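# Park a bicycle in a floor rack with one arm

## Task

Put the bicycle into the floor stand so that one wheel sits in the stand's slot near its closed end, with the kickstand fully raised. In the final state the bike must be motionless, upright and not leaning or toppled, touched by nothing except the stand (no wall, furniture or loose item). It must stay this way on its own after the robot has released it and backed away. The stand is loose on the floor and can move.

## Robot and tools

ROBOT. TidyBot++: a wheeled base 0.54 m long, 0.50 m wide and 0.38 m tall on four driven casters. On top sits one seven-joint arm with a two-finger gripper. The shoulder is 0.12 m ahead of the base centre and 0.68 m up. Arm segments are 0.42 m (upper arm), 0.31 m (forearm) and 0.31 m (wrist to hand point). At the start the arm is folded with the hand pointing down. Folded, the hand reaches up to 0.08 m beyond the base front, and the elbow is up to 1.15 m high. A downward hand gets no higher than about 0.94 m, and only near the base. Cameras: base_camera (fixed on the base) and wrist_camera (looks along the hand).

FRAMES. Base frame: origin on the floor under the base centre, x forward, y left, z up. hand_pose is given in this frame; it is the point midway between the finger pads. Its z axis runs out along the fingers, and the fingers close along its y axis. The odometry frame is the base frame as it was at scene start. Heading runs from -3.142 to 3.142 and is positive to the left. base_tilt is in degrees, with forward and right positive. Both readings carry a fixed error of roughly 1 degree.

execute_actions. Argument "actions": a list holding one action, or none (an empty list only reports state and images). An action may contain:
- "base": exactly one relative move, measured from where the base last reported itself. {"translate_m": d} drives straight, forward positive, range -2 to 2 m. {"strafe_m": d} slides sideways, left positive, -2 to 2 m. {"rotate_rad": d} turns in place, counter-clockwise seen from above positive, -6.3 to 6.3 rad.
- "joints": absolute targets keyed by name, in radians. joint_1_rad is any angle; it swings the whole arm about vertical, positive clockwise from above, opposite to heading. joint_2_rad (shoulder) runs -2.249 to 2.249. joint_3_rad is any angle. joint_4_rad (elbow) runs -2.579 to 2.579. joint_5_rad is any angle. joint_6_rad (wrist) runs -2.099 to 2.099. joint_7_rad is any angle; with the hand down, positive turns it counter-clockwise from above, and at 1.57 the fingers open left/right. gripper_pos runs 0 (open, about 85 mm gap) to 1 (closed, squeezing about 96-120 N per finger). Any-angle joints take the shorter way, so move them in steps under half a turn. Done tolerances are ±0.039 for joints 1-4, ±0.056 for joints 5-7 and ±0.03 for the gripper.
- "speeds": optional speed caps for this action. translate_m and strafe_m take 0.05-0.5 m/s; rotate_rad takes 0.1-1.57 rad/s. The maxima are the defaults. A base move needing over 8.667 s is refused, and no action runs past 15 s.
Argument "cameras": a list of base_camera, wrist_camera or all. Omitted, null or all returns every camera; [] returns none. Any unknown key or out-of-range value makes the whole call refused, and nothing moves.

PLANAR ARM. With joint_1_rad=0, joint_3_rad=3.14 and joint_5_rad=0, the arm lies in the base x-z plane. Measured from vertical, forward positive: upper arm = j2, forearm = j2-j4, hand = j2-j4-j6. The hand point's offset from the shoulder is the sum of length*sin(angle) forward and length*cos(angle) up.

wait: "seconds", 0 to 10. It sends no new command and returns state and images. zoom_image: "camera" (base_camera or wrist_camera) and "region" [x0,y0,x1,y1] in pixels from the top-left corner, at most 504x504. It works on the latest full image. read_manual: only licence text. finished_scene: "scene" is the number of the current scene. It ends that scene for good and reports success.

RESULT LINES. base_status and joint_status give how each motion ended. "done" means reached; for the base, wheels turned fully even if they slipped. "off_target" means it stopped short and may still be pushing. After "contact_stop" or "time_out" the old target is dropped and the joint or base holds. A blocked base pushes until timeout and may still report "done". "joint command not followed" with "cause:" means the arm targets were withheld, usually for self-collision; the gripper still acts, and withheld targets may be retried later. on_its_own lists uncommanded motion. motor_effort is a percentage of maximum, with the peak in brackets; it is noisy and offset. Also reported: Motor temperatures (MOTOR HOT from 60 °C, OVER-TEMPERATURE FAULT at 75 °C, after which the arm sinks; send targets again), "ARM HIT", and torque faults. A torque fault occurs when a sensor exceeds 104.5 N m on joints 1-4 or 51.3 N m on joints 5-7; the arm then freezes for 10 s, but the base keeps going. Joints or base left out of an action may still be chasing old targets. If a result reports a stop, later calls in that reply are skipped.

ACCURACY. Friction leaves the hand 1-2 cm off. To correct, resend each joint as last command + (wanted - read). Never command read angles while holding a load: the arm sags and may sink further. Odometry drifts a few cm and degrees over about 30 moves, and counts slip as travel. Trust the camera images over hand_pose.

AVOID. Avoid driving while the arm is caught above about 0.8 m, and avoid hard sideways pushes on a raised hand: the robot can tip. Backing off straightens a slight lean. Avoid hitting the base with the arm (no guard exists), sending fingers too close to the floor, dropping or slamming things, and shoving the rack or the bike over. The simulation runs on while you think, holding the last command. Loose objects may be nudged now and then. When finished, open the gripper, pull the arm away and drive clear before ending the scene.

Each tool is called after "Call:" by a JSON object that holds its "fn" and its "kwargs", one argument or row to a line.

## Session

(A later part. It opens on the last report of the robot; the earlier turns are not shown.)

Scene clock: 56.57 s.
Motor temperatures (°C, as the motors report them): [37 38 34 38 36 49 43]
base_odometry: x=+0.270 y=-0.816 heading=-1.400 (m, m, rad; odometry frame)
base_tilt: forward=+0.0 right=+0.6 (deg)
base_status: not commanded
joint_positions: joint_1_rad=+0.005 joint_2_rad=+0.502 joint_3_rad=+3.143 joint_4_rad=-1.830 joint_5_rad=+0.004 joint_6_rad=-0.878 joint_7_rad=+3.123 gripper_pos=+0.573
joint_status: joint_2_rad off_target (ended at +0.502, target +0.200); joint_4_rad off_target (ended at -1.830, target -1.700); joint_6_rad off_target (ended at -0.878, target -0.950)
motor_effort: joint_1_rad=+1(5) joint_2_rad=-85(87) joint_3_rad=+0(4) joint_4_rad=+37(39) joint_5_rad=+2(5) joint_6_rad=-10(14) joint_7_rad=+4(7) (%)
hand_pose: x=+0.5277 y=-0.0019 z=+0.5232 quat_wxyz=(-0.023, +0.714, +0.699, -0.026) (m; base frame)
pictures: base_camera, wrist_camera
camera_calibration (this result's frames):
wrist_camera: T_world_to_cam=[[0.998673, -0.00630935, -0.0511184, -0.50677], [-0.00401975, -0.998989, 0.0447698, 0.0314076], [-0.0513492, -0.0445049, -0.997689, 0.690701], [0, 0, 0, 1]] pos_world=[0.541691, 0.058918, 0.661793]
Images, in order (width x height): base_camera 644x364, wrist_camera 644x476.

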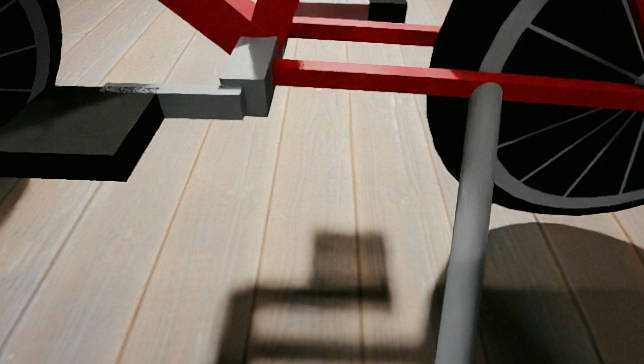

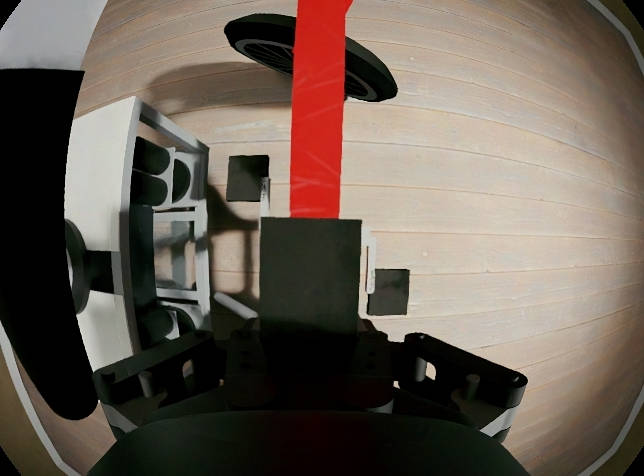

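Call:
{"fn": "execute_actions", "kwargs": {
  "actions": [
    {"base":{"translate_m":0.14},"speeds":{"translate_m":0.1},"joints":{"joint_6_rad":-0.85,"joint_4_rad":-1.66}}
  ],
  "cameras": []
}}

Call:
{"fn": "execute_actions", "kwargs": {
  "actions": [
    {"base":{"strafe_m":-0.42},"speeds":{"strafe_m":0.15}}
  ]
}}

Scene clock: 59.60 s.
Motor temperatures (°C, as the motors report them): [37 39 34 38 36 49 43]
base_odometry: x=+0.294 y=-0.954 heading=-1.399 (m, m, rad; odometry frame)
base_tilt: forward=+0.0 right=+0.6 (deg)
base_status: done
joint_positions: joint_1_rad=+0.019 joint_2_rad=+0.474 joint_3_rad=+3.158 joint_4_rad=-1.814 joint_5_rad=+0.050 joint_6_rad=-0.875 joint_7_rad=+3.173 gripper_pos=+0.575
joint_status: joint_4_rad off_target (ended at -1.814, target -1.660); the others done
motor_effort: joint_1_rad=-4(5) joint_2_rad=-81(87) joint_3_rad=-5(5) joint_4_rad=+43(44) joint_5_rad=-9(13) joint_6_rad=+4(11) joint_7_rad=-4(8) (%)
hand_pose: x=+0.5408 y=-0.0257 z=+0.5383 quat_wxyz=(+0.007, +0.696, +0.718, -0.024) (m; base frame)
pictures: none
No camera images: the call's "cameras" was empty. Leave "cameras" out to get every camera's image.

Scene clock: 63.07 s.
Motor temperatures (°C, as the motors report them): [37 40 34 39 36 49 43]
base_odometry: x=-0.120 y=-1.026 heading=-1.399 (m, m, rad; odometry frame)
base_tilt: forward=+0.1 right=+0.6 (deg)
base_status: done
joint_positions: joint_1_rad=-0.002 joint_2_rad=+0.495 joint_3_rad=+3.140 joint_4_rad=-1.813 joint_5_rad=+0.013 joint_6_rad=-0.831 joint_7_rad=+3.140 gripper_pos=+0.575
joint_status: not commanded
motor_effort: joint_1_rad=+2(6) joint_2_rad=-90(92) joint_3_rad=+1(5) joint_4_rad=+42(45) joint_5_rad=+1(7) joint_6_rad=-3(6) joint_7_rad=+1(4) (%)
hand_pose: x=+0.5521 y=+0.0000 z=+0.5294 quat_wxyz=(+0.004, +0.703, +0.711, -0.002) (m; base frame)
pictures: base_camera, wrist_camera
camera_calibration (this result's frames):
wrist_camera: T_world_to_cam=[[0.999473, 0.0261405, 0.019261, -0.568477], [0.0251511, -0.998436, 0.0499336, 0.0142921], [0.0205361, -0.0494228, -0.998567, 0.658996], [0, 0, 0, 1]] pos_world=[0.554285, 0.0616995, 0.668288]
Images, in order (width x height): base_camera 644x364, wrist_camera 644x476.

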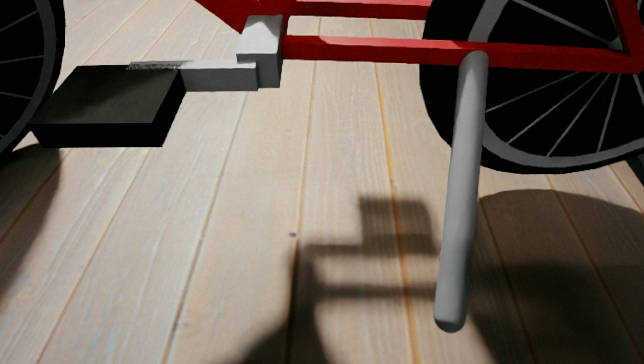

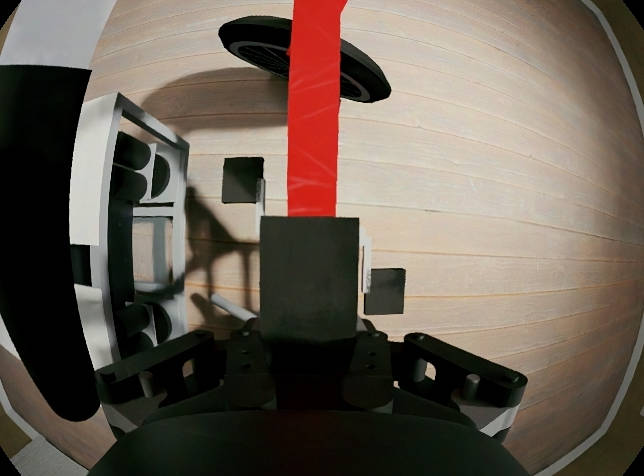

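Works well.

Call:
{"fn": "execute_actions", "kwargs": {
  "actions": [
    {"base":{"translate_m":-0.02}}
  ],
  "cameras": []
}}

Call:
{"fn": "execute_actions", "kwargs": {
  "actions": [
    {"base":{"strafe_m":-0.1},"speeds":{"strafe_m":0.1}}
  ],
  "cameras": ["base_camera"]
}}

Call:
{"fn": "execute_actions", "kwargs": {
  "actions": [
    {"base":{"strafe_m":-0.1},"speeds":{"strafe_m":0.1}}
  ],
  "cameras": ["base_camera"]
}}

Scene clock: 64.33 s.
Motor temperatures (°C, as the motors report them): [37 41 34 39 36 49 43]
base_odometry: x=-0.123 y=-1.006 heading=-1.399 (m, m, rad; odometry frame)
base_tilt: forward=+0.0 right=+0.6 (deg)
base_status: done
joint_positions: joint_1_rad=-0.001 joint_2_rad=+0.498 joint_3_rad=+3.141 joint_4_rad=-1.815 joint_5_rad=+0.012 joint_6_rad=-0.828 joint_7_rad=+3.140 gripper_pos=+0.575
joint_status: not commanded
motor_effort: joint_1_rad=+1(5) joint_2_rad=-86(95) joint_3_rad=+1(4) joint_4_rad=+41(45) joint_5_rad=+2(6) joint_6_rad=-2(7) joint_7_rad=+2(4) (%)
hand_pose: x=+0.5519 y=-0.0008 z=+0.5275 quat_wxyz=(+0.003, +0.704, +0.710, -0.003) (m; base frame)
pictures: none
No camera images: the call's "cameras" was empty. Leave "cameras" out to get every camera's image.

Scene clock: 66.03 s.
Motor temperatures (°C, as the motors report them): [37 41 34 39 36 49 43]
base_odometry: x=-0.222 y=-1.023 heading=-1.399 (m, m, rad; odometry frame)
base_tilt: forward=+0.0 right=+0.6 (deg)
base_status: done
joint_positions: joint_1_rad=-0.008 joint_2_rad=+0.500 joint_3_rad=+3.138 joint_4_rad=-1.813 joint_5_rad=+0.000 joint_6_rad=-0.827 joint_7_rad=+3.134 gripper_pos=+0.575
joint_status: not commanded
motor_effort: joint_1_rad=+2(8) joint_2_rad=-89(92) joint_3_rad=+1(6) joint_4_rad=+40(45) joint_5_rad=+2(7) joint_6_rad=-6(7) joint_7_rad=+2(6) (%)
hand_pose: x=+0.5524 y=+0.0067 z=+0.5270 quat_wxyz=(-0.001, +0.706, +0.708, +0.001) (m; base frame)
pictures: base_camera
Images, in order (width x height): base_camera 644x364.

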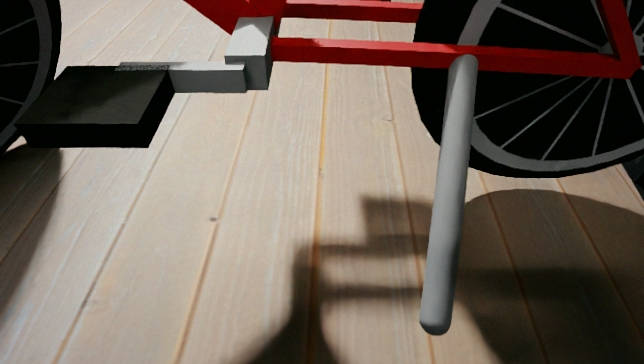

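Scene clock: 67.63 s.
Motor temperatures (°C, as the motors report them): [37 42 34 39 36 49 43]
base_odometry: x=-0.321 y=-1.040 heading=-1.399 (m, m, rad; odometry frame)
base_tilt: forward=+0.0 right=+0.6 (deg)
base_status: done
joint_positions: joint_1_rad=-0.007 joint_2_rad=+0.501 joint_3_rad=+3.136 joint_4_rad=-1.814 joint_5_rad=-0.001 joint_6_rad=-0.827 joint_7_rad=+3.133 gripper_pos=+0.575
joint_status: not commanded
motor_effort: joint_1_rad=+2(7) joint_2_rad=-90(93) joint_3_rad=+1(5) joint_4_rad=+42(44) joint_5_rad=+1(6) joint_6_rad=-3(7) joint_7_rad=+1(5) (%)
hand_pose: x=+0.5520 y=+0.0074 z=+0.5267 quat_wxyz=(-0.001, +0.706, +0.709, +0.001) (m; base frame)
pictures: base_camera
Images, in order (width x height): base_camera 644x364.

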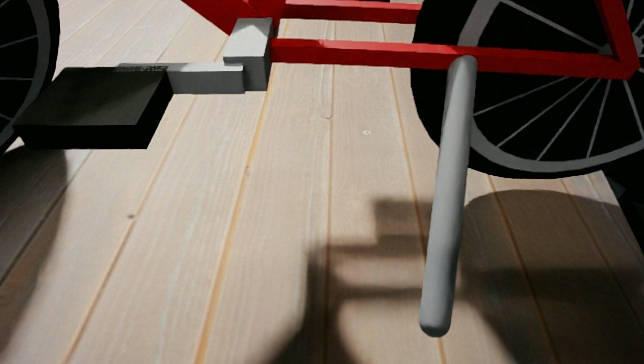

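Call:
{"fn": "execute_actions", "kwargs": {
  "actions": [
    {"base":{"strafe_m":-0.12},"joints":{"joint_1_rad":-0.38,"joint_7_rad":2.76}}
  ]
}}

Call:
{"fn": "zoom_image", "kwargs": {
  "camera": "base_camera",
  "region": [394,40,644,300]
}}

Scene clock: 69.60 s.
Motor temperatures (°C, as the motors report them): [37 42 34 39 36 49 43]
base_odometry: x=-0.439 y=-1.060 heading=-1.400 (m, m, rad; odometry frame)
base_tilt: forward=+0.0 right=+0.6 (deg)
base_status: done
joint_positions: joint_1_rad=-0.365 joint_2_rad=+0.478 joint_3_rad=+3.157 joint_4_rad=-1.818 joint_5_rad=+0.025 joint_6_rad=-0.856 joint_7_rad=+2.825 gripper_pos=+0.575
joint_status: joint_7_rad off_target (ended at +2.825, target +2.760); the others done
motor_effort: joint_1_rad=-1(8) joint_2_rad=-81(91) joint_3_rad=-2(5) joint_4_rad=+43(45) joint_5_rad=-7(10) joint_6_rad=+3(7) joint_7_rad=-6(7) (%)
hand_pose: x=+0.5206 y=+0.1409 z=+0.5354 quat_wxyz=(+0.009, +0.689, +0.725, -0.011) (m; base frame)
pictures: base_camera, wrist_camera
camera_calibration (this result's frames):
wrist_camera: T_world_to_cam=[[0.997693, 0.066309, 0.0145447, -0.542984], [0.0651433, -0.99544, 0.0696862, 0.12363], [0.0190992, -0.0685779, -0.997463, 0.675462], [0, 0, 0, 1]] pos_world=[0.520777, 0.205393, 0.67303]
Images, in order (width x height): base_camera 644x364, wrist_camera 644x476.

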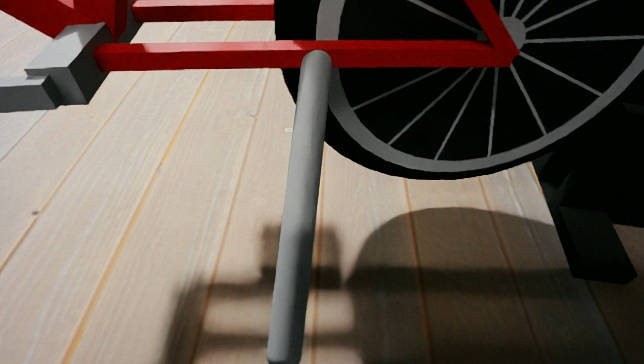

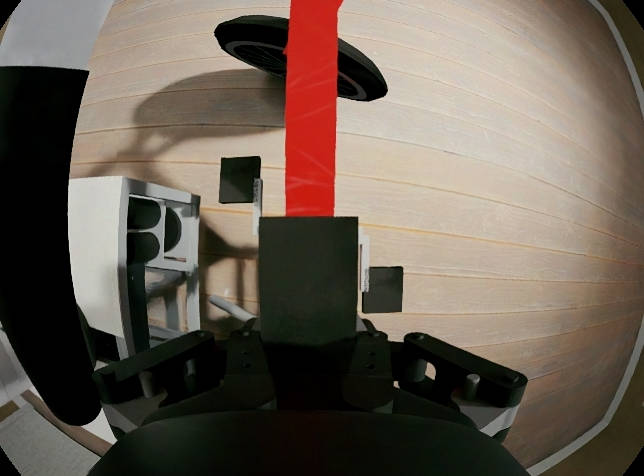

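Region (394, 40, 644, 300) of base_camera's 644x364 image, scaled by 1.938; it fills the left 485 columns of this view, and the rest is white.

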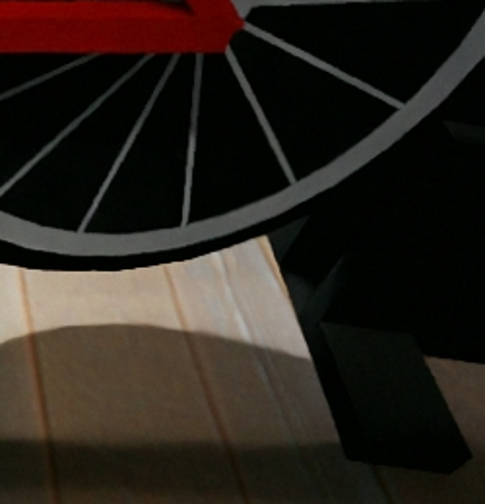

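Call:
{"fn": "execute_actions", "kwargs": {
  "actions": [
    {"base":{"strafe_m":0.06},"joints":{"joint_7_rad":2.72}}
  ],
  "cameras": []
}}

Call:
{"fn": "execute_actions", "kwargs": {
  "actions": [
    {"base":{"translate_m":0.04}}
  ],
  "cameras": []
}}

Call:
{"fn": "execute_actions", "kwargs": {
  "actions": [
    {"base":{"strafe_m":-0.13},"speeds":{"strafe_m":0.1}}
  ],
  "cameras": ["base_camera"]
}}

Scene clock: 70.83 s.
Motor temperatures (°C, as the motors report them): [37 42 34 39 36 49 43]
base_odometry: x=-0.381 y=-1.050 heading=-1.400 (m, m, rad; odometry frame)
base_tilt: forward=+0.0 right=+0.6 (deg)
base_status: done
joint_positions: joint_1_rad=-0.364 joint_2_rad=+0.446 joint_3_rad=+3.162 joint_4_rad=-1.826 joint_5_rad=+0.064 joint_6_rad=-0.921 joint_7_rad=+2.802 gripper_pos=+0.575
joint_status: joint_7_rad off_target (ended at +2.802, target +2.720)
motor_effort: joint_1_rad=-5(9) joint_2_rad=-72(82) joint_3_rad=-4(7) joint_4_rad=+45(48) joint_5_rad=-14(14) joint_6_rad=+12(14) joint_7_rad=-10(15) (%)
hand_pose: x=+0.5067 y=+0.1226 z=+0.5482 quat_wxyz=(+0.016, +0.690, +0.723, -0.036) (m; base frame)
pictures: none
No camera images: the call's "cameras" was empty. Leave "cameras" out to get every camera's image.

Scene clock: 71.80 s.
Motor temperatures (°C, as the motors report them): [37 43 34 39 36 49 43]
base_odometry: x=-0.374 y=-1.090 heading=-1.400 (m, m, rad; odometry frame)
base_tilt: forward=+0.0 right=+0.6 (deg)
base_status: done
joint_positions: joint_1_rad=-0.357 joint_2_rad=+0.441 joint_3_rad=+3.167 joint_4_rad=-1.836 joint_5_rad=+0.068 joint_6_rad=-0.927 joint_7_rad=+2.802 gripper_pos=+0.575
joint_status: not commanded
motor_effort: joint_1_rad=-4(8) joint_2_rad=-74(76) joint_3_rad=-3(7) joint_4_rad=+48(49) joint_5_rad=-11(15) joint_6_rad=+12(15) joint_7_rad=-9(13) (%)
hand_pose: x=+0.5022 y=+0.1152 z=+0.5481 quat_wxyz=(+0.015, +0.693, +0.719, -0.042) (m; base frame)
pictures: none
No camera images: the call's "cameras" was empty. Leave "cameras" out to get every camera's image.

Scene clock: 73.67 s.
Motor temperatures (°C, as the motors report them): [37 43 34 39 36 49 43]
base_odometry: x=-0.502 y=-1.112 heading=-1.400 (m, m, rad; odometry frame)
base_tilt: forward=+0.0 right=+0.6 (deg)
base_status: done
joint_positions: joint_1_rad=-0.386 joint_2_rad=+0.483 joint_3_rad=+3.147 joint_4_rad=-1.810 joint_5_rad=+0.011 joint_6_rad=-0.838 joint_7_rad=+2.720 gripper_pos=+0.575
joint_status: not commanded
on_its_own: joint_7_rad moved -0.082 to your old target +2.720
motor_effort: joint_1_rad=+2(4) joint_2_rad=-88(89) joint_3_rad=+0(3) joint_4_rad=+41(48) joint_5_rad=+1(10) joint_6_rad=-3(12) joint_7_rad=+2(9) (%)
hand_pose: x=+0.5228 y=+0.1604 z=+0.5351 quat_wxyz=(+0.007, +0.718, +0.696, +0.003) (m; base frame)
pictures: base_camera
Images, in order (width x height): base_camera 644x364.

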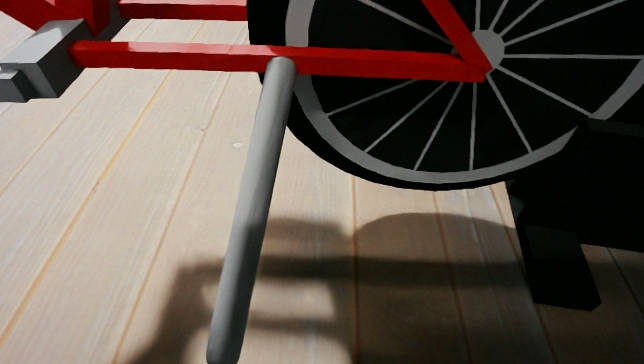

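Call:
{"fn": "execute_actions", "kwargs": {
  "actions": [
    {"base":{"strafe_m":-0.33},"speeds":{"strafe_m":0.1}}
  ]
}}

Scene clock: 77.63 s.
Motor temperatures (°C, as the motors report them): [37 44 34 40 36 49 43]
base_odometry: x=-0.827 y=-1.168 heading=-1.399 (m, m, rad; odometry frame)
base_tilt: forward=+0.0 right=+0.6 (deg)
base_status: done
joint_positions: joint_1_rad=-0.469 joint_2_rad=+0.490 joint_3_rad=+3.081 joint_4_rad=-1.779 joint_5_rad=-0.074 joint_6_rad=-0.826 joint_7_rad=+2.696 gripper_pos=+0.575
joint_status: not commanded
motor_effort: joint_1_rad=+17(19) joint_2_rad=-88(93) joint_3_rad=+12(15) joint_4_rad=+34(43) joint_5_rad=+16(18) joint_6_rad=-7(7) joint_7_rad=+7(8) (%)
hand_pose: x=+0.5007 y=+0.2455 z=+0.5419 quat_wxyz=(-0.033, +0.697, +0.716, +0.035) (m; base frame)
pictures: base_camera, wrist_camera
camera_calibration (this result's frames):
wrist_camera: T_world_to_cam=[[0.998973, 0.039482, 0.0222127, -0.528362], [0.0406514, -0.997663, -0.0549208, 0.308917], [0.0199924, 0.0557674, -0.998244, 0.658953], [0, 0, 0, 1]] pos_world=[0.502088, 0.292308, 0.686498]
Images, in order (width x height): base_camera 644x364, wrist_camera 644x476.

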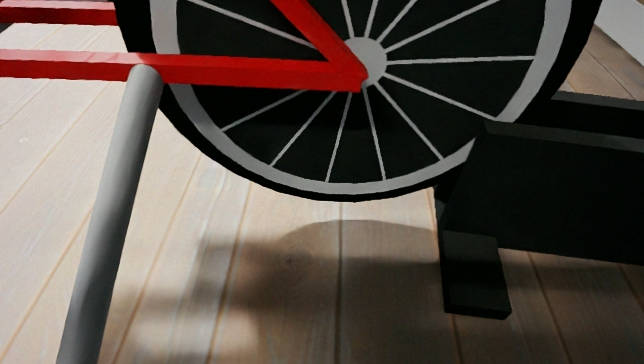

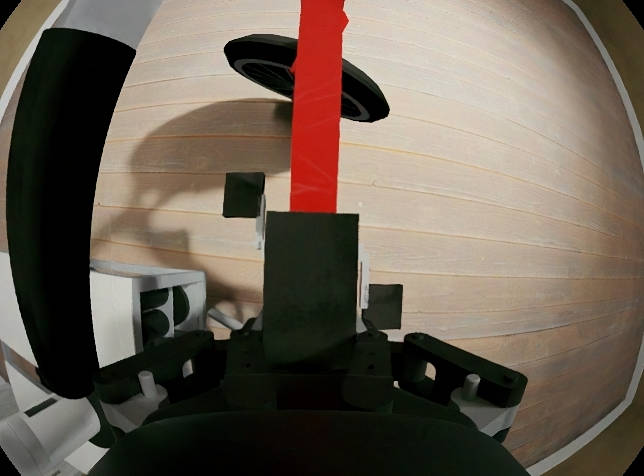

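Call:
{"fn": "execute_actions", "kwargs": {
  "actions": [
    {"base":{"translate_m":0.025},"joints":{"joint_1_rad":-0.55,"joint_7_rad":2.55}}
  ],
  "cameras": ["base_camera"]
}}

Call:
{"fn": "execute_actions", "kwargs": {
  "actions": [
    {"base":{"strafe_m":-0.08},"speeds":{"strafe_m":0.1}}
  ],
  "cameras": ["base_camera"]
}}

Scene clock: 78.83 s.
Motor temperatures (°C, as the motors report them): [37 44 34 40 36 49 43]
base_odometry: x=-0.823 y=-1.193 heading=-1.400 (m, m, rad; odometry frame)
base_tilt: forward=+0.1 right=+0.6 (deg)
base_status: done
joint_positions: joint_1_rad=-0.549 joint_2_rad=+0.494 joint_3_rad=+3.125 joint_4_rad=-1.786 joint_5_rad=-0.037 joint_6_rad=-0.817 joint_7_rad=+2.572 gripper_pos=+0.575
joint_status: all done
motor_effort: joint_1_rad=+3(17) joint_2_rad=-86(93) joint_3_rad=+1(12) joint_4_rad=+37(41) joint_5_rad=+0(15) joint_6_rad=-6(9) joint_7_rad=+1(7) (%)
hand_pose: x=+0.4952 y=+0.2509 z=+0.5370 quat_wxyz=(-0.012, +0.717, +0.696, +0.026) (m; base frame)
pictures: base_camera
Images, in order (width x height): base_camera 644x364.

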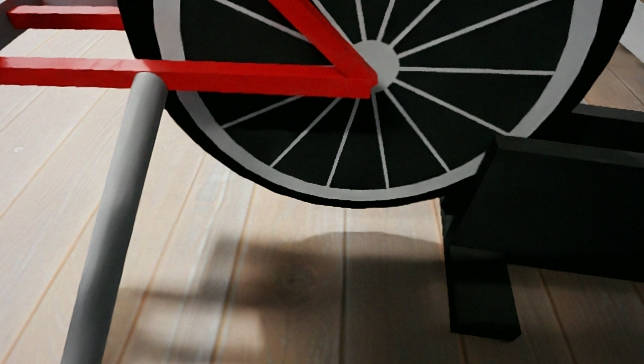

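Scene clock: 80.23 s.
Motor temperatures (°C, as the motors report them): [37 45 34 40 36 49 43]
base_odometry: x=-0.901 y=-1.207 heading=-1.400 (m, m, rad; odometry frame)
base_tilt: forward=+0.0 right=+0.6 (deg)
base_status: done
joint_positions: joint_1_rad=-0.624 joint_2_rad=+0.489 joint_3_rad=+3.095 joint_4_rad=-1.753 joint_5_rad=-0.067 joint_6_rad=-0.797 joint_7_rad=+2.515 gripper_pos=+0.575
joint_status: not commanded
motor_effort: joint_1_rad=+14(16) joint_2_rad=-88(92) joint_3_rad=+10(11) joint_4_rad=+32(36) joint_5_rad=+15(17) joint_6_rad=-7(11) joint_7_rad=+9(9) (%)
hand_pose: x=+0.4816 y=+0.3086 z=+0.5495 quat_wxyz=(-0.029, +0.708, +0.703, +0.056) (m; base frame)
pictures: base_camera
Images, in order (width x height): base_camera 644x364.

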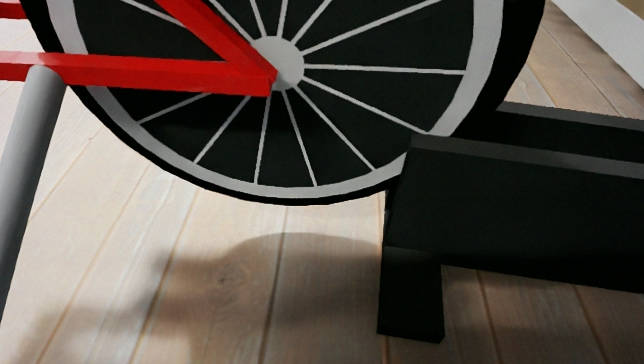

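Call:
{"fn": "execute_actions", "kwargs": {
  "actions": [
    {"base":{"translate_m":-0.04},"speeds":{"translate_m":0.05},"joints":{"joint_1_rad":-0.62,"joint_7_rad":2.45}}
  ],
  "cameras": ["base_camera"]
}}

Call:
{"fn": "zoom_image", "kwargs": {
  "camera": "base_camera",
  "region": [330,40,600,260]
}}

Scene clock: 81.57 s.
Motor temperatures (°C, as the motors report them): [37 45 34 40 36 49 43]
base_odometry: x=-0.908 y=-1.168 heading=-1.400 (m, m, rad; odometry frame)
base_tilt: forward=+0.0 right=+0.6 (deg)
base_status: done
joint_positions: joint_1_rad=-0.662 joint_2_rad=+0.499 joint_3_rad=+3.110 joint_4_rad=-1.763 joint_5_rad=-0.034 joint_6_rad=-0.794 joint_7_rad=+2.468 gripper_pos=+0.575
joint_status: joint_1_rad off_target (ended at -0.662, target -0.620); the others done
motor_effort: joint_1_rad=+9(15) joint_2_rad=-86(94) joint_3_rad=+5(10) joint_4_rad=+32(37) joint_5_rad=+3(15) joint_6_rad=-9(11) joint_7_rad=-1(8) (%)
hand_pose: x=+0.4746 y=+0.3076 z=+0.5411 quat_wxyz=(-0.016, +0.709, +0.704, +0.045) (m; base frame)
pictures: base_camera
Images, in order (width x height): base_camera 644x364.

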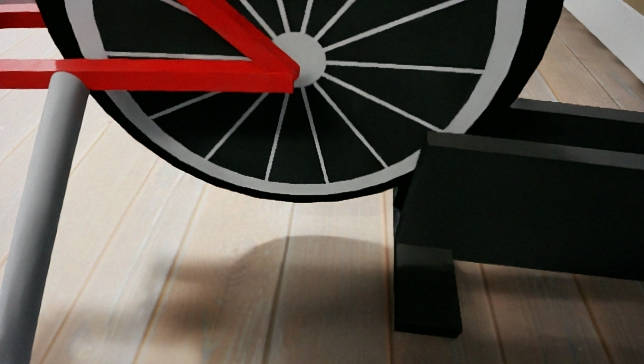

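Region (330, 40, 600, 260) of base_camera's 644x364 image, scaled by 1.867; it fills the top 411 rows of this view, and the rest is white.

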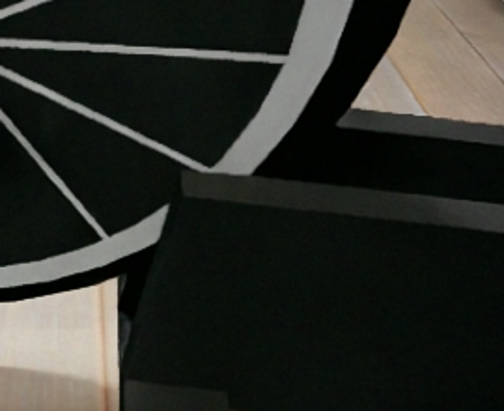

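Call:
{"fn": "execute_actions", "kwargs": {
  "actions": [
    {"base":{"translate_m":-0.04},"speeds":{"translate_m":0.05},"joints":{"joint_1_rad":-0.4,"joint_7_rad":2.7,"joint_6_rad":-0.97}}
  ],
  "cameras": ["base_camera"]
}}

Scene clock: 83.07 s.
Motor temperatures (°C, as the motors report them): [37 45 34 40 36 49 43]
base_odometry: x=-0.915 y=-1.128 heading=-1.399 (m, m, rad; odometry frame)
base_tilt: forward=+0.0 right=+0.5 (deg)
base_status: done
joint_positions: joint_1_rad=-0.530 joint_2_rad=+0.479 joint_3_rad=+3.070 joint_4_rad=-1.740 joint_5_rad=-0.080 joint_6_rad=-0.859 joint_7_rad=+2.648 gripper_pos=+0.575
joint_status: joint_1_rad off_target (ended at -0.530, target -0.400); joint_6_rad off_target (ended at -0.859, target -0.970); the others done
motor_effort: joint_1_rad=+20(20) joint_2_rad=-82(89) joint_3_rad=+14(16) joint_4_rad=+28(33) joint_5_rad=+17(18) joint_6_rad=-13(15) joint_7_rad=+6(7) (%)
hand_pose: x=+0.4905 y=+0.2796 z=+0.5568 quat_wxyz=(-0.038, +0.689, +0.723, +0.042) (m; base frame)
pictures: base_camera
Images, in order (width x height): base_camera 644x364.

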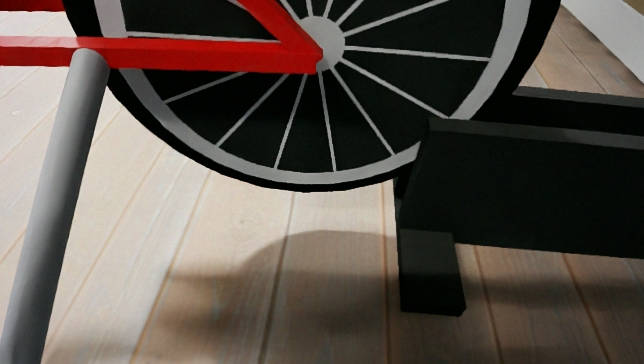

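Call:
{"fn": "execute_actions", "kwargs": {
  "actions": [
    {"joints":{"joint_1_rad":-0.45,"joint_7_rad":2.4,"joint_6_rad":-0.9,"joint_2_rad":0.25}}
  ]
}}

Scene clock: 84.53 s.
Motor temperatures (°C, as the motors report them): [37 46 34 40 36 49 43]
base_odometry: x=-0.915 y=-1.128 heading=-1.399 (m, m, rad; odometry frame)
base_tilt: forward=+0.0 right=+0.6 (deg)
base_status: not commanded
joint_positions: joint_1_rad=-0.533 joint_2_rad=+0.492 joint_3_rad=+3.086 joint_4_rad=-1.728 joint_5_rad=-0.022 joint_6_rad=-0.822 joint_7_rad=+2.457 gripper_pos=+0.575
joint_status: joint_1_rad off_target (ended at -0.533, target -0.450); joint_2_rad off_target (ended at +0.492, target +0.250); joint_6_rad off_target (ended at -0.822, target -0.900); joint_7_rad off_target (ended at +2.457, target +2.400)
motor_effort: joint_1_rad=+15(22) joint_2_rad=-79(85) joint_3_rad=+10(15) joint_4_rad=+28(29) joint_5_rad=-1(18) joint_6_rad=-8(15) joint_7_rad=-7(10) (%)
hand_pose: x=+0.5144 y=+0.2722 z=+0.5537 quat_wxyz=(-0.014, +0.746, +0.664, +0.053) (m; base frame)
pictures: base_camera, wrist_camera
camera_calibration (this result's frames):
wrist_camera: T_world_to_cam=[[0.99205, -0.105373, 0.0687931, -0.526204], [-0.101673, -0.993283, -0.0552479, 0.407868], [0.0741526, 0.0478144, -0.9961, 0.642104], [0, 0, 0, 1]] pos_world=[0.515876, 0.318978, 0.698333]
Images, in order (width x height): base_camera 644x364, wrist_camera 644x476.

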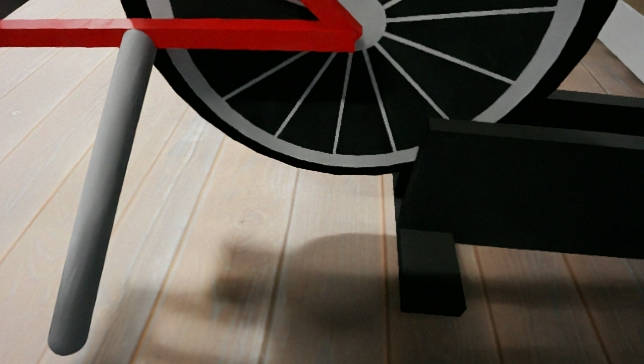

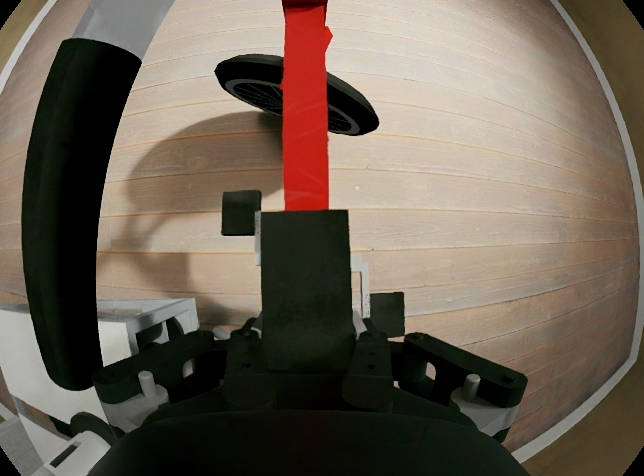

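Call:
{"fn": "execute_actions", "kwargs": {
  "actions": [
    {"base":{"strafe_m":0.14},"speeds":{"strafe_m":0.1},"joints":{"joint_7_rad":2.62,"joint_2_rad":0.22}}
  ],
  "cameras": ["base_camera"]
}}

Call:
{"fn": "execute_actions", "kwargs": {
  "actions": [
    {"base":{"translate_m":0.03}}
  ],
  "cameras": []
}}

Call:
{"fn": "execute_actions", "kwargs": {
  "actions": [
    {"base":{"strafe_m":-0.12},"speeds":{"strafe_m":0.1}}
  ],
  "cameras": ["base_camera"]
}}

Scene clock: 86.63 s.
Motor temperatures (°C, as the motors report them): [37 46 34 40 36 49 43]
base_odometry: x=-0.777 y=-1.104 heading=-1.399 (m, m, rad; odometry frame)
base_tilt: forward=+0.0 right=+0.6 (deg)
base_status: done
joint_positions: joint_1_rad=-0.427 joint_2_rad=+0.470 joint_3_rad=+3.169 joint_4_rad=-1.810 joint_5_rad=+0.064 joint_6_rad=-0.912 joint_7_rad=+2.663 gripper_pos=+0.575
joint_status: joint_2_rad off_target (ended at +0.470, target +0.220); the others done
on_its_own: joint_1_rad moved +0.107 to your old target -0.450; joint_6_rad moved -0.091 to your old target -0.900
motor_effort: joint_1_rad=-6(13) joint_2_rad=-73(84) joint_3_rad=-5(8) joint_4_rad=+43(44) joint_5_rad=-12(15) joint_6_rad=+4(9) joint_7_rad=-9(9) (%)
hand_pose: x=+0.5062 y=+0.1470 z=+0.5416 quat_wxyz=(+0.020, +0.719, +0.693, -0.035) (m; base frame)
pictures: base_camera
Images, in order (width x height): base_camera 644x364.

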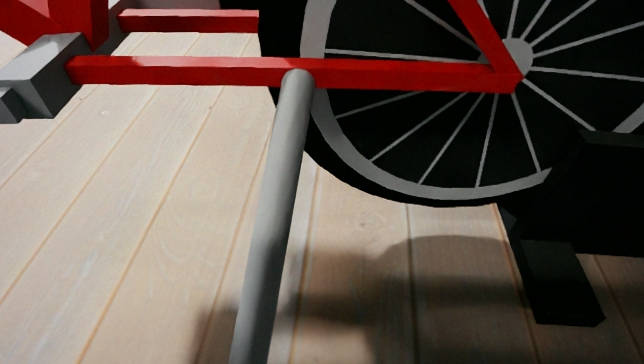

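Scene clock: 87.50 s.
Motor temperatures (°C, as the motors report them): [37 46 34 40 36 49 43]
base_odometry: x=-0.772 y=-1.134 heading=-1.399 (m, m, rad; odometry frame)
base_tilt: forward=+0.0 right=+0.6 (deg)
base_status: done
joint_positions: joint_1_rad=-0.417 joint_2_rad=+0.463 joint_3_rad=+3.175 joint_4_rad=-1.813 joint_5_rad=+0.067 joint_6_rad=-0.918 joint_7_rad=+2.672 gripper_pos=+0.575
joint_status: not commanded
motor_effort: joint_1_rad=-7(9) joint_2_rad=-72(73) joint_3_rad=-6(7) joint_4_rad=+43(44) joint_5_rad=-14(16) joint_6_rad=+4(6) joint_7_rad=-9(11) (%)
hand_pose: x=+0.5069 y=+0.1397 z=+0.5441 quat_wxyz=(+0.022, +0.721, +0.692, -0.036) (m; base frame)
pictures: none
No camera images: the call's "cameras" was empty. Leave "cameras" out to get every camera's image.

Scene clock: 89.60 s.
Motor temperatures (°C, as the motors report them): [37 47 34 40 36 49 43]
base_odometry: x=-0.890 y=-1.154 heading=-1.399 (m, m, rad; odometry frame)
base_tilt: forward=+0.0 right=+0.6 (deg)
base_status: done
joint_positions: joint_1_rad=-0.467 joint_2_rad=+0.498 joint_3_rad=+3.141 joint_4_rad=-1.786 joint_5_rad=-0.006 joint_6_rad=-0.857 joint_7_rad=+2.619 gripper_pos=+0.575
joint_status: not commanded
motor_effort: joint_1_rad=+2(9) joint_2_rad=-87(90) joint_3_rad=+0(6) joint_4_rad=+37(42) joint_5_rad=-1(14) joint_6_rad=-9(10) joint_7_rad=+1(9) (%)
hand_pose: x=+0.5093 y=+0.2005 z=+0.5345 quat_wxyz=(-0.002, +0.727, +0.686, +0.001) (m; base frame)
pictures: base_camera
Images, in order (width x height): base_camera 644x364.

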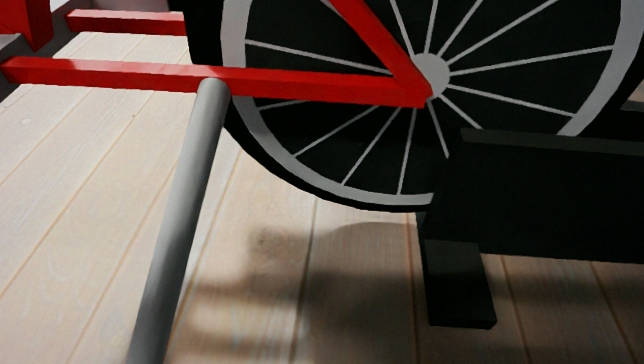

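In now.

Call:
{"fn": "execute_actions", "kwargs": {
  "actions": [
    {"base":{"strafe_m":-0.27},"speeds":{"strafe_m":0.1},"joints":{"joint_7_rad":2.66}}
  ],
  "cameras": ["base_camera"]
}}

Scene clock: 93.03 s.
Motor temperatures (°C, as the motors report them): [37 48 34 40 36 49 43]
base_odometry: x=-1.156 y=-1.201 heading=-1.399 (m, m, rad; odometry frame)
base_tilt: forward=+0.0 right=+0.6 (deg)
base_status: done
joint_positions: joint_1_rad=-0.457 joint_2_rad=+0.507 joint_3_rad=+3.147 joint_4_rad=-1.800 joint_5_rad=-0.010 joint_6_rad=-0.856 joint_7_rad=+2.627 gripper_pos=+0.575
joint_status: all done
motor_effort: joint_1_rad=+0(6) joint_2_rad=-86(92) joint_3_rad=-1(4) joint_4_rad=+39(42) joint_5_rad=+1(8) joint_6_rad=-5(11) joint_7_rad=+3(9) (%)
hand_pose: x=+0.5047 y=+0.1913 z=+0.5273 quat_wxyz=(-0.006, +0.731, +0.682, -0.010) (m; base frame)
pictures: base_camera
Images, in order (width x height): base_camera 644x364.

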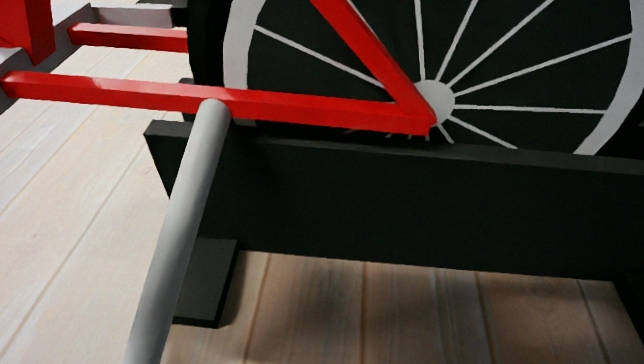

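Call:
{"fn": "execute_actions", "kwargs": {
  "actions": [
    {"base":{"translate_m":-0.045},"speeds":{"translate_m":0.08},"joints":{"joint_1_rad":-0.12,"joint_7_rad":2.96}}
  ],
  "cameras": ["base_camera"]
}}

Call:
{"fn": "execute_actions", "kwargs": {
  "actions": [
    {"joints":{"joint_2_rad":0.5,"joint_4_rad":-1.8,"joint_6_rad":-0.84}}
  ],
  "cameras": []
}}

Call:
{"fn": "execute_actions", "kwargs": {
  "actions": [
    {"joints":{"gripper_pos":0}}
  ],
  "cameras": []
}}

Call:
{"fn": "execute_actions", "kwargs": {
  "actions": [
    {"joints":{"joint_1_rad":0.15,"joint_2_rad":0.3,"joint_4_rad":-1.7,"joint_6_rad":-1.1}}
  ],
  "cameras": []
}}

Call:
{"fn": "execute_actions", "kwargs": {
  "actions": [
    {"base":{"translate_m":-0.3},"joints":{"joint_7_rad":1.57,"gripper_pos":1}}
  ]
}}

Scene clock: 94.97 s.
Motor temperatures (°C, as the motors report them): [37 48 34 40 36 49 43]
base_odometry: x=-1.164 y=-1.156 heading=-1.400 (m, m, rad; odometry frame)
base_tilt: forward=+0.0 right=+0.6 (deg)
base_status: done
joint_positions: joint_1_rad=-0.150 joint_2_rad=+0.511 joint_3_rad=+3.134 joint_4_rad=-1.791 joint_5_rad=-0.018 joint_6_rad=-0.858 joint_7_rad=+2.909 gripper_pos=+0.575
joint_status: all done
motor_effort: joint_1_rad=+4(8) joint_2_rad=-88(93) joint_3_rad=+2(6) joint_4_rad=+38(41) joint_5_rad=+5(10) joint_6_rad=-8(11) joint_7_rad=+5(10) (%)
hand_pose: x=+0.5470 y=+0.0736 z=+0.5280 quat_wxyz=(-0.012, +0.738, +0.675, -0.003) (m; base frame)
pictures: base_camera
Images, in order (width x height): base_camera 644x364.

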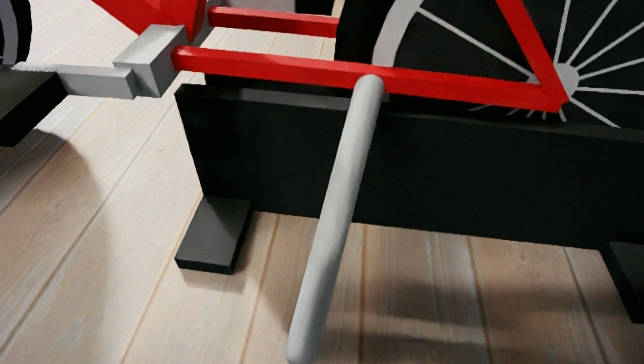

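Scene clock: 96.30 s.
Motor temperatures (°C, as the motors report them): [37 48 34 40 36 49 43]
base_odometry: x=-1.164 y=-1.156 heading=-1.400 (m, m, rad; odometry frame)
base_tilt: forward=+0.0 right=+0.6 (deg)
base_status: not commanded
joint_positions: joint_1_rad=-0.148 joint_2_rad=+0.516 joint_3_rad=+3.134 joint_4_rad=-1.796 joint_5_rad=-0.018 joint_6_rad=-0.848 joint_7_rad=+2.911 gripper_pos=+0.575
joint_status: all done
motor_effort: joint_1_rad=+4(5) joint_2_rad=-38(87) joint_3_rad=+4(4) joint_4_rad=+14(38) joint_5_rad=+6(7) joint_6_rad=-3(9) joint_7_rad=+5(4) (%)
hand_pose: x=+0.5467 y=+0.0732 z=+0.5247 quat_wxyz=(-0.012, +0.737, +0.675, -0.003) (m; base frame)
pictures: none
No camera images: the call's "cameras" was empty. Leave "cameras" out to get every camera's image.

Scene clock: 97.40 s.
Motor temperatures (°C, as the motors report them): [37 48 34 40 36 49 43]
base_odometry: x=-1.164 y=-1.156 heading=-1.400 (m, m, rad; odometry frame)
base_tilt: forward=+0.0 right=+0.6 (deg)
base_status: not commanded
joint_positions: joint_1_rad=-0.129 joint_2_rad=+0.505 joint_3_rad=+3.144 joint_4_rad=-1.796 joint_5_rad=-0.018 joint_6_rad=-0.848 joint_7_rad=+2.937 gripper_pos=+0.000
joint_status: all done
motor_effort: joint_1_rad=+0(4) joint_2_rad=-31(40) joint_3_rad=+0(4) joint_4_rad=+13(15) joint_5_rad=-1(8) joint_6_rad=+0(4) joint_7_rad=+1(5) (%)
hand_pose: x=+0.5504 y=+0.0609 z=+0.5290 quat_wxyz=(-0.007, +0.738, +0.675, +0.001) (m; base frame)
pictures: none
No camera images: the call's "cameras" was empty. Leave "cameras" out to get every camera's image.

Scene clock: 98.73 s.
Motor temperatures (°C, as the motors report them): [37 48 34 40 36 49 43]
base_odometry: x=-1.164 y=-1.156 heading=-1.400 (m, m, rad; odometry frame)
base_tilt: forward=+0.0 right=+0.6 (deg)
base_status: not commanded
joint_positions: joint_1_rad=+0.140 joint_2_rad=+0.310 joint_3_rad=+3.145 joint_4_rad=-1.708 joint_5_rad=-0.018 joint_6_rad=-1.077 joint_7_rad=+2.937 gripper_pos=+0.000
joint_status: all done
motor_effort: joint_1_rad=+0(2) joint_2_rad=-26(33) joint_3_rad=+0(1) joint_4_rad=+15(16) joint_5_rad=-1(3) joint_6_rad=+0(1) joint_7_rad=+1(1) (%)
hand_pose: x=+0.5416 y=-0.0545 z=+0.6354 quat_wxyz=(+0.010, +0.821, +0.571, +0.022) (m; base frame)
pictures: none
No camera images: the call's "cameras" was empty. Leave "cameras" out to get every camera's image.

Scene clock: 100.63 s.
Motor temperatures (°C, as the motors report them): [37 48 34 40 36 49 43]
base_odometry: x=-1.215 y=-0.861 heading=-1.399 (m, m, rad; odometry frame)
base_tilt: forward=+0.0 right=+0.6 (deg)
base_status: done
joint_positions: joint_1_rad=+0.140 joint_2_rad=+0.308 joint_3_rad=+3.145 joint_4_rad=-1.706 joint_5_rad=-0.018 joint_6_rad=-1.080 joint_7_rad=+1.575 gripper_pos=+0.999
joint_status: all done
motor_effort: joint_1_rad=+0(0) joint_2_rad=-27(29) joint_3_rad=+0(1) joint_4_rad=+15(17) joint_5_rad=-2(1) joint_6_rad=+1(1) joint_7_rad=+1(1) (%)
hand_pose: x=+0.5417 y=-0.0545 z=+0.6370 quat_wxyz=(-0.006, +0.997, -0.074, +0.024) (m; base frame)
pictures: base_camera, wrist_camera
camera_calibration (this result's frames):
wrist_camera: T_world_to_cam=[[-0.132651, -0.991159, 0.00275696, 0.00960864], [-0.991146, 0.132632, -0.00616984, 0.602701], [0.00574964, -0.00355099, -0.999977, 0.775424], [0, 0, 0, 1]] pos_world=[0.594181, -0.0676601, 0.779098]
Images, in order (width x height): base_camera 644x364, wrist_camera 644x476.

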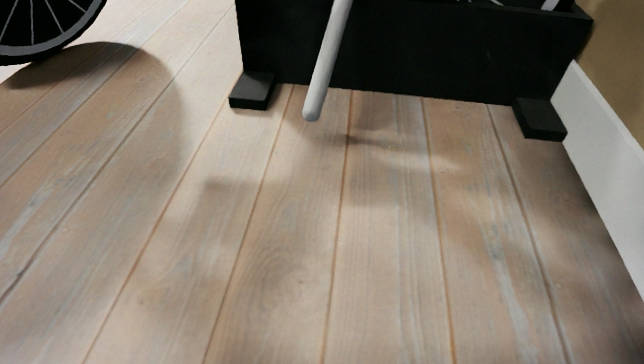

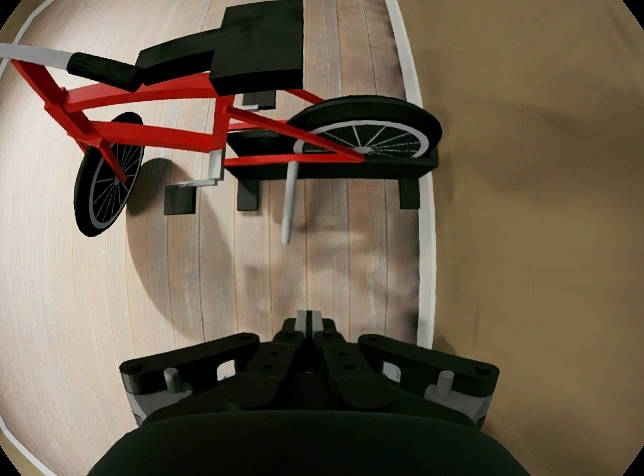

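Call:
{"fn": "execute_actions", "kwargs": {
  "actions": [
    {"joints":{"joint_1_rad":-0.15,"joint_2_rad":1.2,"joint_4_rad":-1.75,"joint_6_rad":0.0}}
  ],
  "cameras": []
}}

Call:
{"fn": "execute_actions", "kwargs": {
  "actions": [
    {"joints":{"joint_2_rad":1.61,"joint_4_rad":-1.437,"joint_6_rad":0.37}}
  ],
  "cameras": []
}}

Call:
{"fn": "execute_actions", "kwargs": {
  "actions": [
    {"joints":{"joint_1_rad":0.25}}
  ]
}}

Scene clock: 102.90 s.
Motor temperatures (°C, as the motors report them): [37 48 34 40 36 49 43]
base_odometry: x=-1.215 y=-0.861 heading=-1.399 (m, m, rad; odometry frame)
base_tilt: forward=+0.0 right=+0.6 (deg)
base_status: not commanded
joint_positions: joint_1_rad=-0.133 joint_2_rad=+1.184 joint_3_rad=+3.145 joint_4_rad=-1.738 joint_5_rad=-0.018 joint_6_rad=-0.023 joint_7_rad=+1.575 gripper_pos=+0.999
joint_status: all done
motor_effort: joint_1_rad=+0(1) joint_2_rad=-40(44) joint_3_rad=-1(1) joint_4_rad=+5(16) joint_5_rad=-1(2) joint_6_rad=+2(1) joint_7_rad=+0(0) (%)
hand_pose: x=+0.6332 y=+0.0683 z=+0.2284 quat_wxyz=(-0.006, +0.993, +0.058, +0.098) (m; base frame)
pictures: none
No camera images: the call's "cameras" was empty. Leave "cameras" out to get every camera's image.

Scene clock: 104.50 s.
Motor temperatures (°C, as the motors report them): [37 48 34 40 36 49 43]
base_odometry: x=-1.215 y=-0.861 heading=-1.399 (m, m, rad; odometry frame)
base_tilt: forward=+0.0 right=+0.6 (deg)
base_status: not commanded
joint_positions: joint_1_rad=-0.133 joint_2_rad=+1.601 joint_3_rad=+3.145 joint_4_rad=-1.450 joint_5_rad=-0.018 joint_6_rad=+0.345 joint_7_rad=+1.575 gripper_pos=+0.999
joint_status: all done
motor_effort: joint_1_rad=+0(0) joint_2_rad=-42(46) joint_3_rad=-1(0) joint_4_rad=+4(5) joint_5_rad=-1(1) joint_6_rad=+4(4) joint_7_rad=+1(1) (%)
hand_pose: x=+0.6947 y=+0.0745 z=+0.0737 quat_wxyz=(-0.011, +0.975, +0.058, +0.216) (m; base frame)
pictures: none
No camera images: the call's "cameras" was empty. Leave "cameras" out to get every camera's image.

Scene clock: 106.87 s.
Motor temperatures (°C, as the motors report them): [37 48 34 40 36 49 43]
base_odometry: x=-1.215 y=-0.861 heading=-1.399 (m, m, rad; odometry frame)
base_tilt: forward=+0.0 right=+0.6 (deg)
base_status: not commanded
joint_positions: joint_1_rad=+0.257 joint_2_rad=+1.601 joint_3_rad=+3.157 joint_4_rad=-1.437 joint_5_rad=+0.013 joint_6_rad=+0.350 joint_7_rad=+1.575 gripper_pos=+0.999
joint_status: all done
motor_effort: joint_1_rad=+0(23) joint_2_rad=-42(44) joint_3_rad=-1(18) joint_4_rad=+4(13) joint_5_rad=-2(7) joint_6_rad=+4(7) joint_7_rad=+1(2) (%)
hand_pose: x=+0.6871 y=-0.1556 z=+0.0761 quat_wxyz=(+0.036, +0.968, -0.115, +0.222) (m; base frame)
pictures: base_camera, wrist_camera
camera_calibration (this result's frames):
wrist_camera: T_world_to_cam=[[-0.23181, -0.971915, 0.0405637, -0.00147381], [-0.89542, 0.196899, -0.399317, 0.730905], [0.380115, -0.128887, -0.915915, -0.0697796], [0, 0, 0, 1]] pos_world=[0.680649, -0.154341, 0.22801]
Images, in order (width x height): base_camera 644x364, wrist_camera 644x476.

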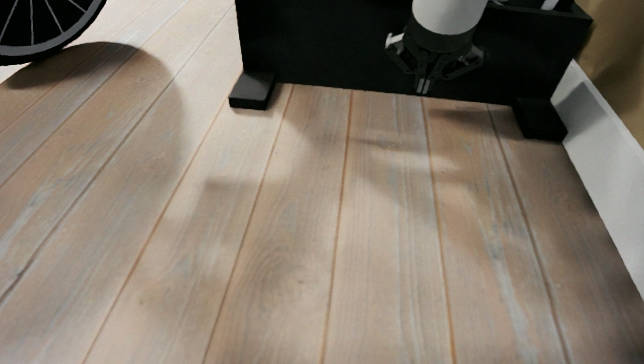

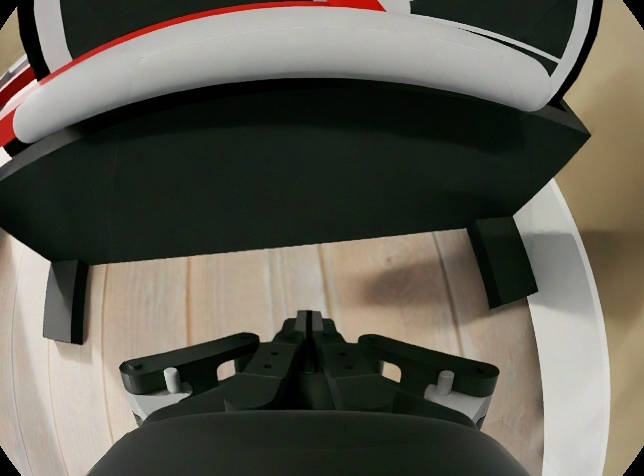

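Snapped up.

Call:
{"fn": "execute_actions", "kwargs": {
  "actions": [
    {"base":{"translate_m":-0.6},"joints":{"joint_1_rad":0}}
  ],
  "cameras": []
}}

Call:
{"fn": "finished_scene", "kwargs": {
  "scene": 1
}}

Scene clock: 109.50 s.
Motor temperatures (°C, as the motors report them): [37 48 34 40 36 49 43]
base_odometry: x=-1.317 y=-0.270 heading=-1.400 (m, m, rad; odometry frame)
base_tilt: forward=+0.0 right=+0.6 (deg)
base_status: done
joint_positions: joint_1_rad=+0.000 joint_2_rad=+1.601 joint_3_rad=+3.150 joint_4_rad=-1.437 joint_5_rad=+0.013 joint_6_rad=+0.350 joint_7_rad=+1.575 gripper_pos=+0.999
joint_status: all done
motor_effort: joint_1_rad=+0(7) joint_2_rad=-43(44) joint_3_rad=-1(2) joint_4_rad=+4(6) joint_5_rad=-1(2) joint_6_rad=+4(4) joint_7_rad=+0(1) (%)
hand_pose: x=+0.7082 y=-0.0023 z=+0.0762 quat_wxyz=(+0.004, +0.974, +0.009, +0.225) (m; base frame)
pictures: none
No camera images: the call's "cameras" was empty. Leave "cameras" out to get every camera's image.

The scene is finished: the task was done.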